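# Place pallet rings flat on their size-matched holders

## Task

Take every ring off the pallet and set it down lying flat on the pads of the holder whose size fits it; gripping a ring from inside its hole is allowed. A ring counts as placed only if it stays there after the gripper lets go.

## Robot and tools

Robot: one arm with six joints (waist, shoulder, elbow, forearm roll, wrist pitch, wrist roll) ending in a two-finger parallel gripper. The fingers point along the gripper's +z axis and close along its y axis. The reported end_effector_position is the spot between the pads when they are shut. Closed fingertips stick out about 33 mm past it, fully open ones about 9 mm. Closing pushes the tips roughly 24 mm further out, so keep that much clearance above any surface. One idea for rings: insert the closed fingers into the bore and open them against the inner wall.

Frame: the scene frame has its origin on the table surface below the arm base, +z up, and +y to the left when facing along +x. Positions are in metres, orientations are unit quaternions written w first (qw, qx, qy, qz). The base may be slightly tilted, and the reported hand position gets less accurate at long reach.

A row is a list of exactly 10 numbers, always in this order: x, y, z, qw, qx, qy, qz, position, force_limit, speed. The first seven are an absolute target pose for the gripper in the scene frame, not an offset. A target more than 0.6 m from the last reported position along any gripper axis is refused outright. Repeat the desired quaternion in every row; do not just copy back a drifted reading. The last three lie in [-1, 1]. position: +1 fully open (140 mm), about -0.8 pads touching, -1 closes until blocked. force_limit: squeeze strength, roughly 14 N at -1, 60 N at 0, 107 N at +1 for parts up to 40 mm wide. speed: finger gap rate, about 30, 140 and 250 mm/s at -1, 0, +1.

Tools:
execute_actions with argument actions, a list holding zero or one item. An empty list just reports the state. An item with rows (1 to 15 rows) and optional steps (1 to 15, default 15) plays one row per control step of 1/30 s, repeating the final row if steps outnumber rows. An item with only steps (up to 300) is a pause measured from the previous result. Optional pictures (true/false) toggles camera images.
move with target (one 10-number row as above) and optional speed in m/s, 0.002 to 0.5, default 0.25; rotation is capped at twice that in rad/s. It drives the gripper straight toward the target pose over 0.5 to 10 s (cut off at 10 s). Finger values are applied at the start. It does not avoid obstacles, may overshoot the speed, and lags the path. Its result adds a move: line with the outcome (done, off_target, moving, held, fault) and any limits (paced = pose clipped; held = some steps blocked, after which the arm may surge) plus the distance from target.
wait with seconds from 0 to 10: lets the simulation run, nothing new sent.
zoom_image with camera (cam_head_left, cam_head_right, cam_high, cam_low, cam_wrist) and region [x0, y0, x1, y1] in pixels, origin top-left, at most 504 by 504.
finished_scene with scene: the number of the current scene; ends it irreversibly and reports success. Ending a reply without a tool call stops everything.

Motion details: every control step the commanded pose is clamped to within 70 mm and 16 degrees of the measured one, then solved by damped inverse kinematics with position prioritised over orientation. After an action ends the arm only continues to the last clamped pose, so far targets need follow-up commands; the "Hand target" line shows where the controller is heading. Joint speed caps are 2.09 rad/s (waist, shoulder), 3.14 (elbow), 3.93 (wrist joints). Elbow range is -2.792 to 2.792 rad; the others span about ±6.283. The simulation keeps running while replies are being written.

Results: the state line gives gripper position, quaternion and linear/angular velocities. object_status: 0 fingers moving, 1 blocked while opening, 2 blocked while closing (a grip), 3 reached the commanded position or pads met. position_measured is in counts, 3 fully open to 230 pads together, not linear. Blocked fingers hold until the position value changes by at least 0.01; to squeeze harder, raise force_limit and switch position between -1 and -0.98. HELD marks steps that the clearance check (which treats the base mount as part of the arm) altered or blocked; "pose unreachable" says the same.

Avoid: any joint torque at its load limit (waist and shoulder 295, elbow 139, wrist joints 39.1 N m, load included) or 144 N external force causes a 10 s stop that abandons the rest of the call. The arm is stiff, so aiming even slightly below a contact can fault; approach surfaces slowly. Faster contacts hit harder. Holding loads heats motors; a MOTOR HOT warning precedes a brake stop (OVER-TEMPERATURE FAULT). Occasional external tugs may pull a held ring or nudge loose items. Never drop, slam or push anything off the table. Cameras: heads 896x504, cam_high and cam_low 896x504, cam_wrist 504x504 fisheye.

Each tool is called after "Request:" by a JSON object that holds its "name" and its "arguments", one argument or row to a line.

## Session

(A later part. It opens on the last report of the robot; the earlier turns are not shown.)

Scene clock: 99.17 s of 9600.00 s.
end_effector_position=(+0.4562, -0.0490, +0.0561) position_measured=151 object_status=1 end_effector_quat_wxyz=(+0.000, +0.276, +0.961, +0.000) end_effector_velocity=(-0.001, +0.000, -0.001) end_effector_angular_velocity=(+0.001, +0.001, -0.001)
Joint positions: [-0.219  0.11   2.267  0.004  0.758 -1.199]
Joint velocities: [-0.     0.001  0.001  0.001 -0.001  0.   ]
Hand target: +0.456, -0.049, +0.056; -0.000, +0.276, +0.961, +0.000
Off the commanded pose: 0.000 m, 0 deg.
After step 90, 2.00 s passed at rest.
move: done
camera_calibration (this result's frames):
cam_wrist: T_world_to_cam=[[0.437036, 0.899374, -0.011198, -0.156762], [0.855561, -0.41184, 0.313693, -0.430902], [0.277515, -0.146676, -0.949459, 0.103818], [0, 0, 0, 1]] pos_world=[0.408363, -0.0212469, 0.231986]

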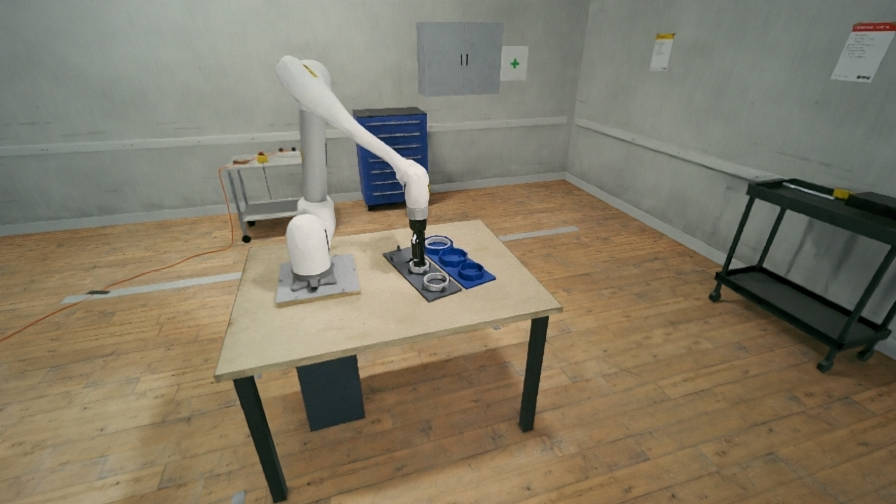

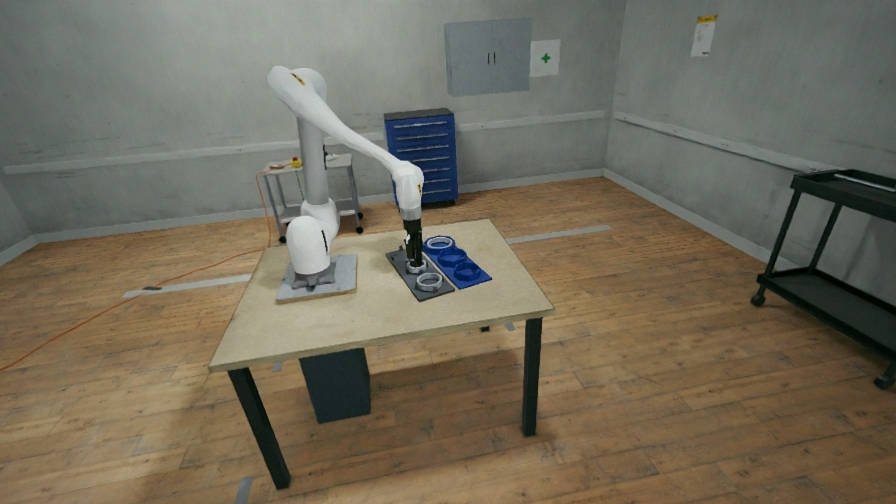

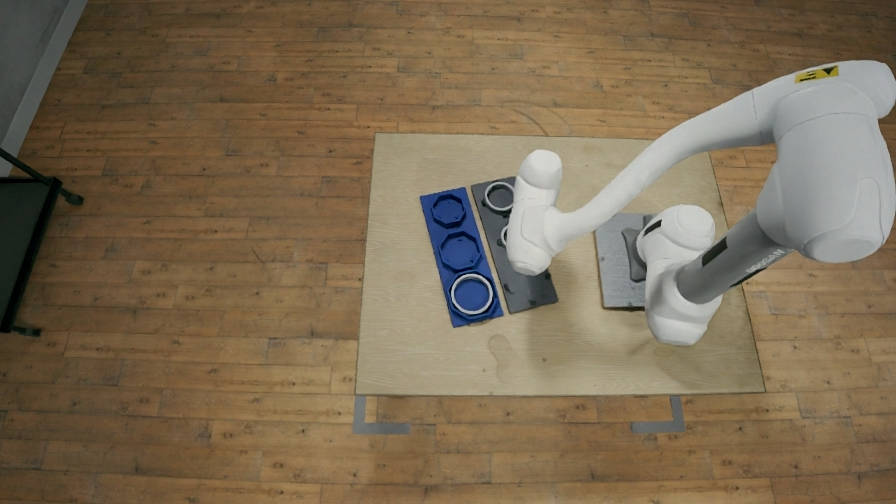

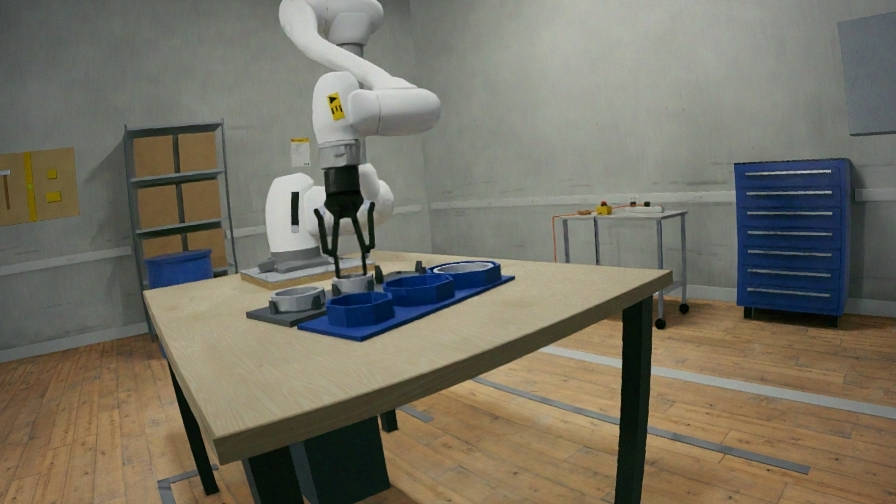

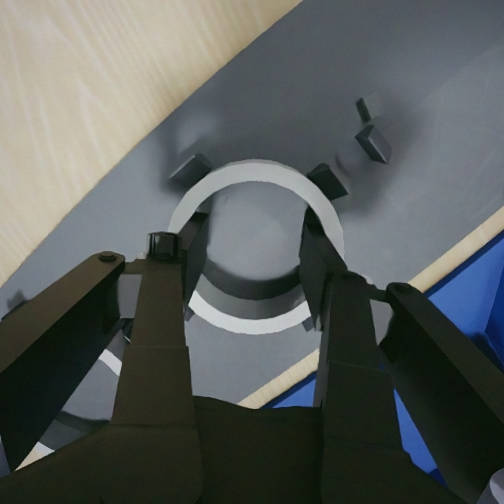

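Request:
{"name": "move", "arguments": {
  "target": [0.4562,-0.049,0.056,0,0.276,0.961,0,-0.45,-0.3,-0.6]
}}

Request:
{"name": "move", "arguments": {
  "target": [0.4562,-0.049,0.095,0,0.276,0.961,0,-0.45,-0.3,-0.6],
  "speed": 0.12
}}

Request:
{"name": "move", "arguments": {
  "target": [0.5975,0.1415,0.09,0,0.276,0.961,0,0.05,-0.3,-0.6]
}}

Request:
{"name": "move", "arguments": {
  "target": [0.5975,0.1415,0.046,0,0.276,0.961,0,0.05,-0.3,-0.6],
  "speed": 0.04
}}

Scene clock: 105.63 s of 9600.00 s.
end_effector_position=(+0.4562, -0.0490, +0.0560) position_measured=186 object_status=3 end_effector_quat_wxyz=(-0.000, +0.276, +0.961, +0.000) end_effector_velocity=(+0.000, -0.001, -0.000) end_effector_angular_velocity=(-0.001, +0.000, +0.001)
Joint positions: [-0.219  0.11   2.267  0.004  0.758 -1.199]
Joint velocities: [-0.     0.001 -0.001 -0.001 -0.    -0.001]
Hand target: +0.456, -0.049, +0.056; +0.000, +0.276, +0.961, +0.000
Off the commanded pose: 0.000 m, 0 deg.
After step 90, 2.77 s passed at rest.
move: done
camera_calibration (this result's frames):
cam_wrist: T_world_to_cam=[[0.437036, 0.899374, -0.0112059, -0.156758], [0.855571, -0.411842, 0.313663, -0.430863], [0.277485, -0.146669, -0.949468, 0.103737], [0, 0, 0, 1]] pos_world=[0.408357, -0.0212489, 0.231884]

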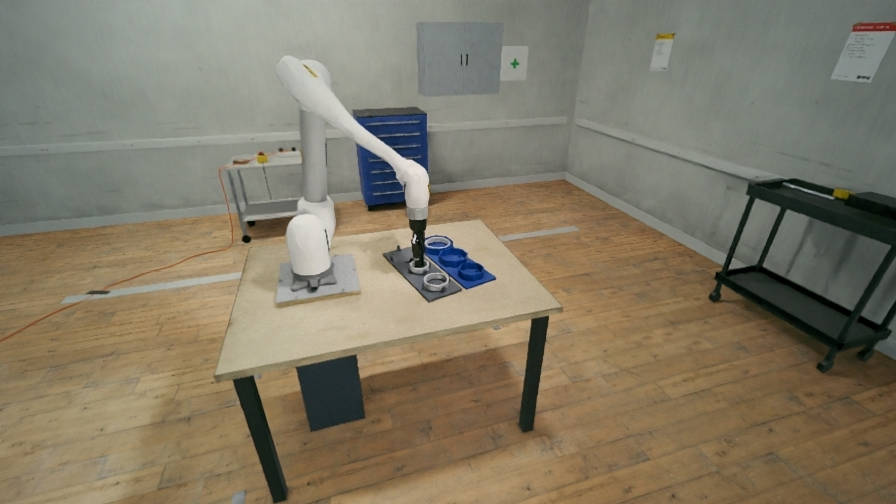

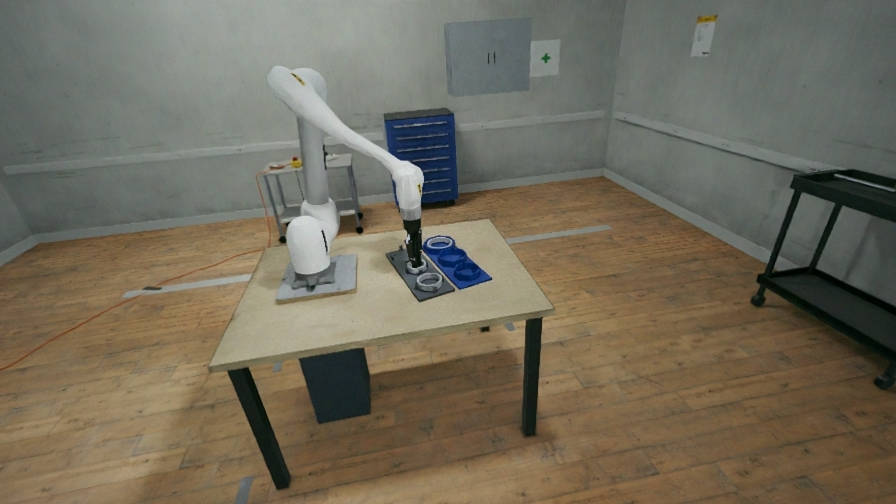

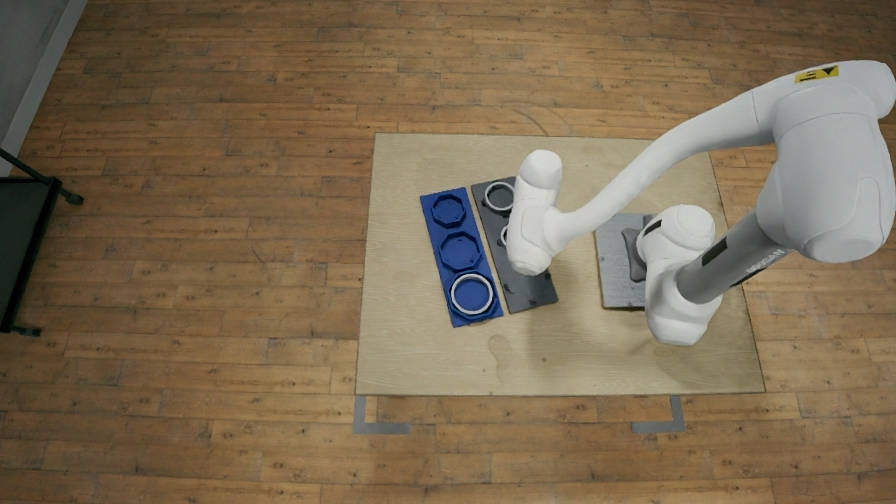

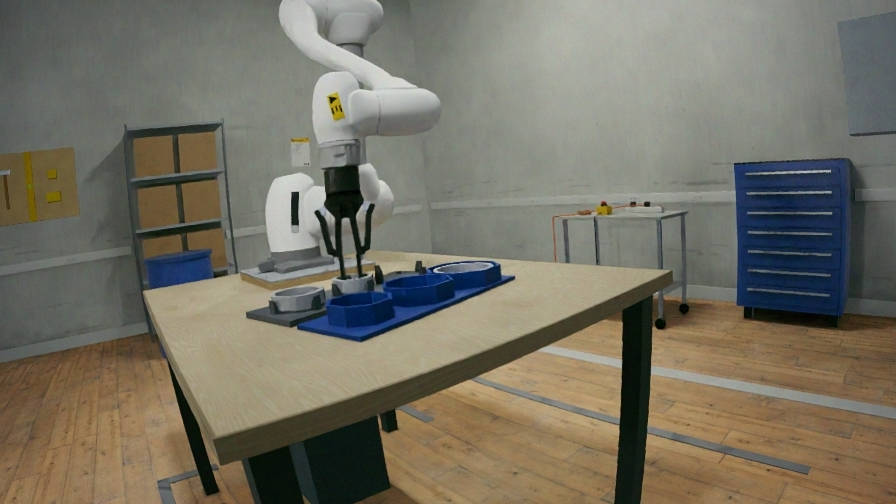

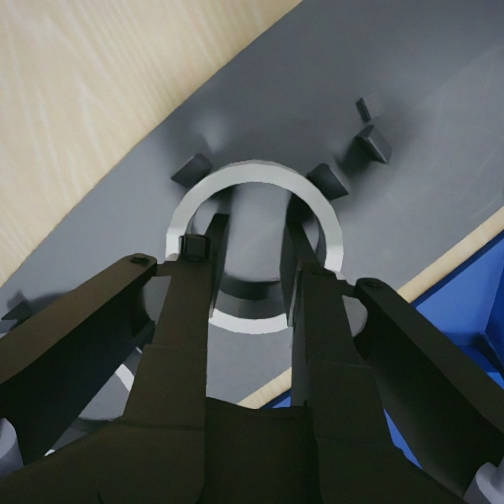

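Scene clock: 106.47 s of 9600.00 s.
end_effector_position=(+0.4562, -0.0490, +0.0949) position_measured=186 object_status=3 end_effector_quat_wxyz=(-0.000, +0.276, +0.961, -0.000) end_effector_velocity=(-0.001, +0.000, +0.001) end_effector_angular_velocity=(-0.001, +0.002, +0.001)
Joint positions: [-0.219  0.054  2.234  0.003  0.847 -1.198]
Joint velocities: [ 0.001 -0.002 -0.    -0.001  0.004  0.001]
Hand target: +0.456, -0.049, +0.095; +0.000, +0.276, +0.961, -0.000
Off the commanded pose: 0.000 m, 0 deg.
move: done
camera_calibration (this result's frames):
cam_wrist: T_world_to_cam=[[0.437089, 0.899348, -0.011264, -0.156332], [0.855549, -0.411874, 0.313681, -0.443101], [0.277469, -0.146743, -0.949462, 0.140665], [0, 0, 0, 1]] pos_world=[0.408396, -0.021263, 0.270787]

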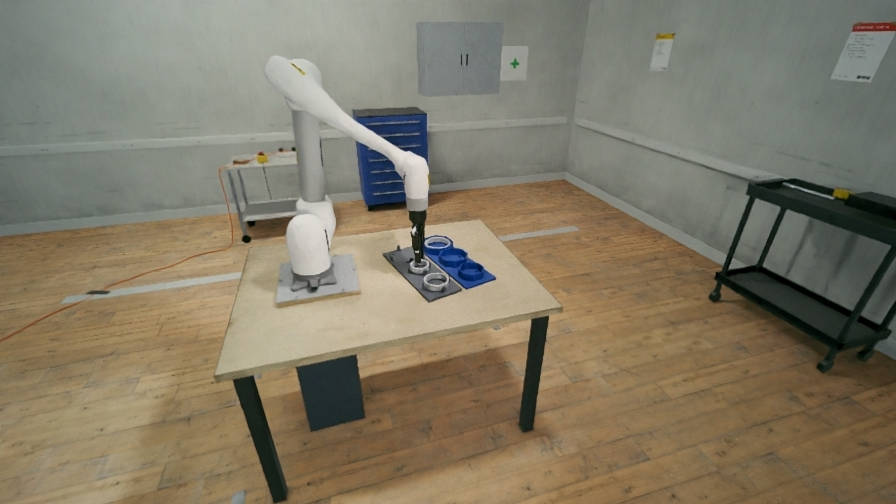

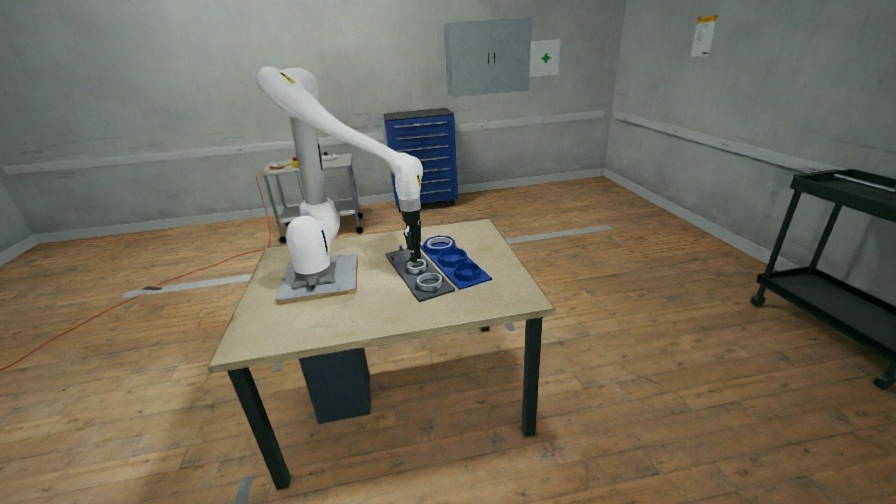

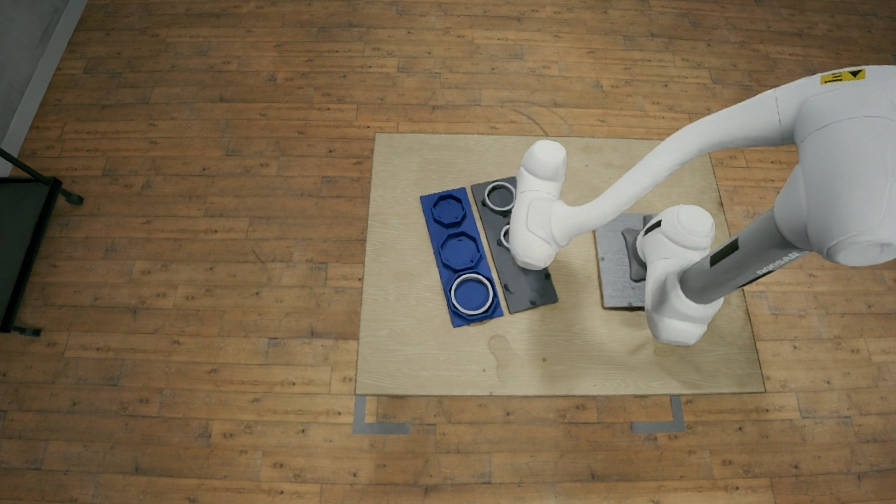

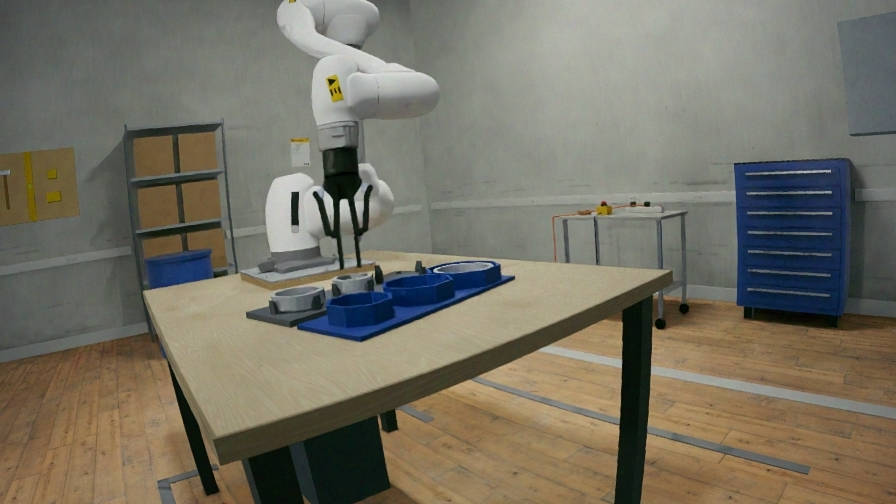

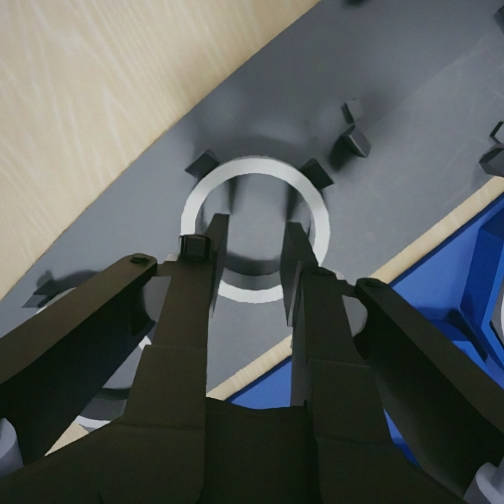

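Scene clock: 107.93 s of 9600.00 s.
end_effector_position=(+0.5975, +0.1415, +0.0899) position_measured=123 object_status=3 end_effector_quat_wxyz=(+0.000, +0.276, +0.961, +0.000) end_effector_velocity=(+0.001, +0.000, -0.000) end_effector_angular_velocity=(-0.002, -0.000, +0.001)
Joint positions: [ 0.141  0.282  1.96   0.     0.893 -0.835]
Joint velocities: [ 0.001  0.002 -0.003 -0.003  0.001  0.001]
Hand target: +0.598, +0.142, +0.090; +0.000, +0.276, +0.961, +0.000
Off the commanded pose: 0.000 m, 0 deg.
move: done
camera_calibration (this result's frames):
cam_wrist: T_world_to_cam=[[0.437072, 0.899357, -0.0111474, -0.389453], [0.855493, -0.411865, 0.313846, -0.483893], [0.277668, -0.14671, -0.949409, 0.124563], [0, 0, 0, 1]] pos_world=[0.549599, 0.169234, 0.265788]

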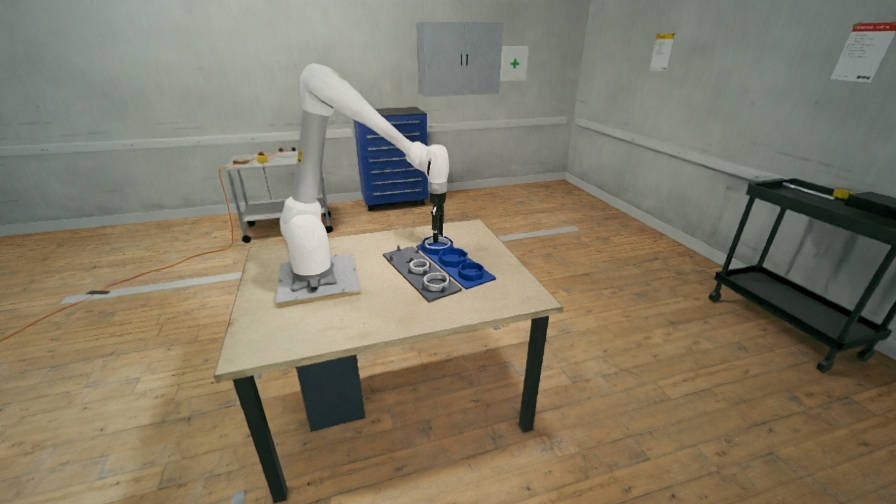

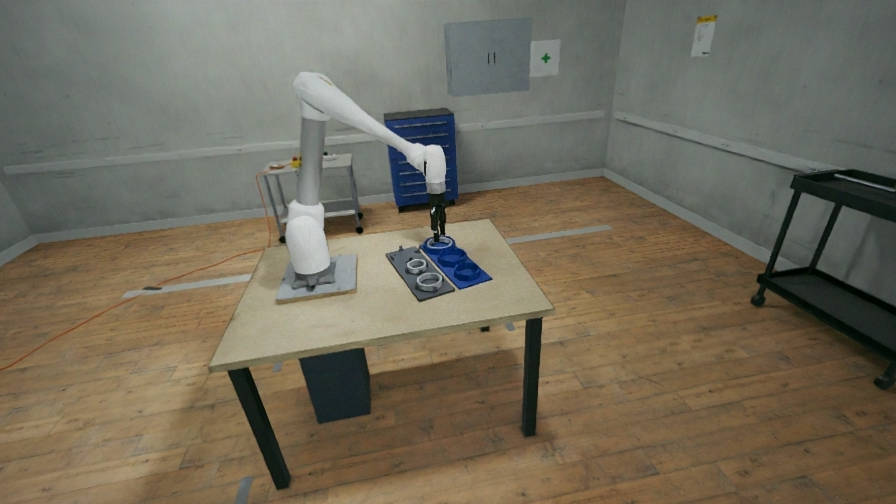

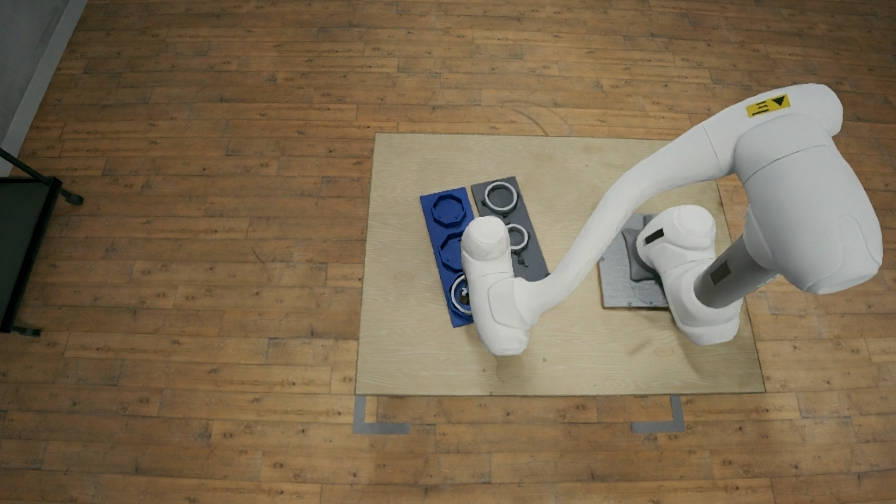

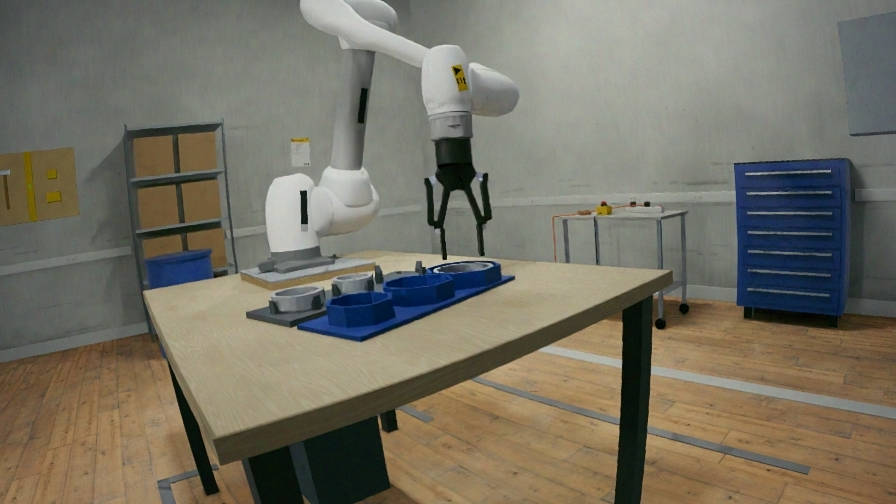

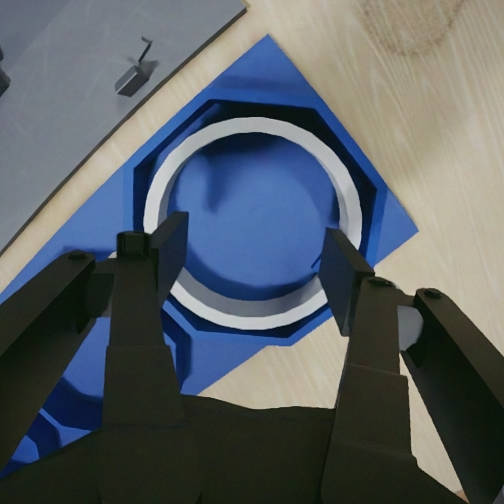

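Scene clock: 109.33 s of 9600.00 s.
end_effector_position=(+0.5975, +0.1415, +0.0461) position_measured=123 object_status=3 end_effector_quat_wxyz=(+0.000, +0.276, +0.961, +0.000) end_effector_velocity=(+0.000, +0.000, -0.001) end_effector_angular_velocity=(+0.001, -0.000, +0.000)
Joint positions: [ 0.141  0.332  1.99   0.     0.812 -0.835]
Joint velocities: [ 0.     0.002  0.001  0.001 -0.003 -0.   ]
Hand target: +0.597, +0.142, +0.046; -0.000, +0.276, +0.961, +0.000
Off the commanded pose: 0.000 m, 0 deg.
move: done
camera_calibration (this result's frames):
cam_wrist: T_world_to_cam=[[0.436996, 0.899394, -0.0111849, -0.38994], [0.855579, -0.411806, 0.313689, -0.470201], [0.277524, -0.14665, -0.94946, 0.0830873], [0, 0, 0, 1]] pos_world=[0.549638, 0.169263, 0.222024]

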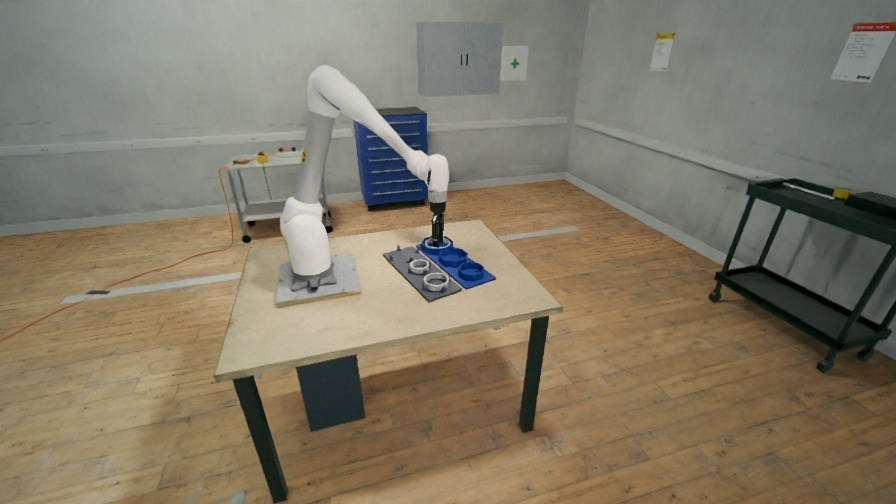

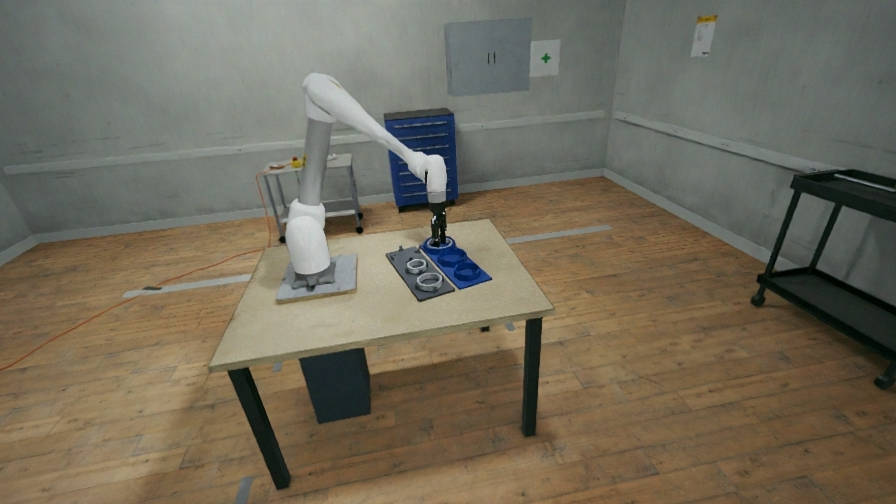

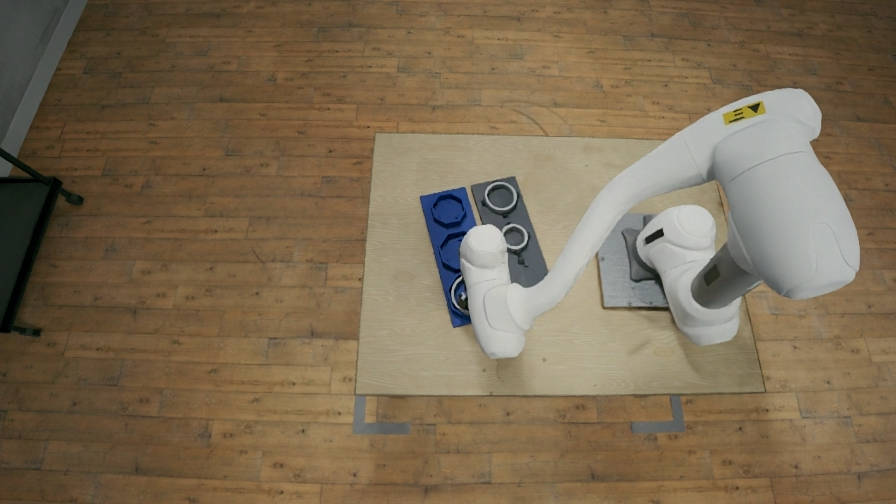

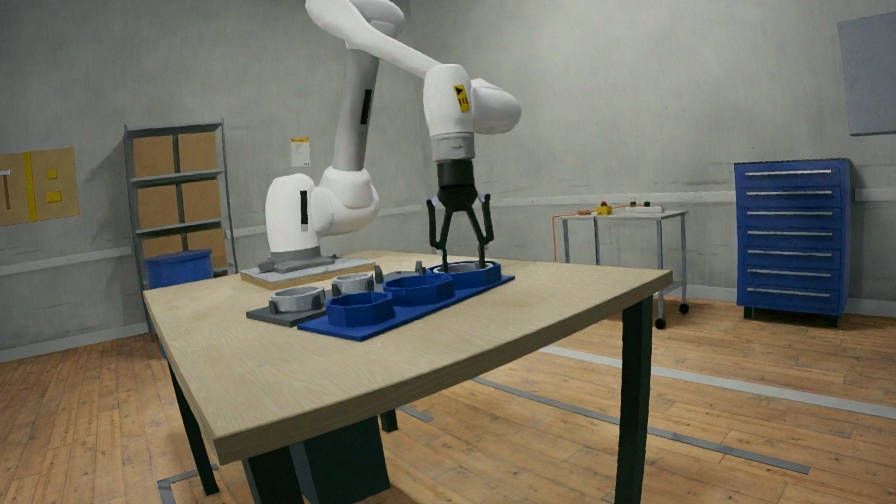

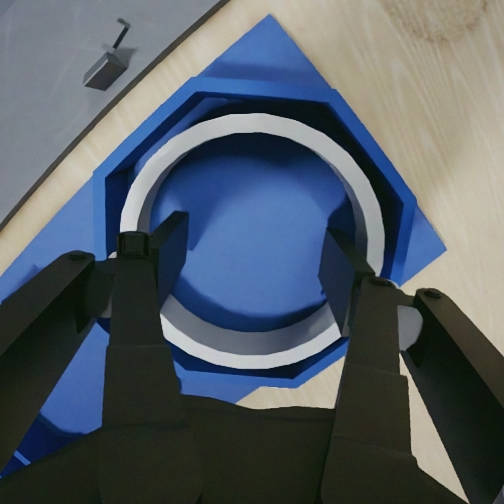

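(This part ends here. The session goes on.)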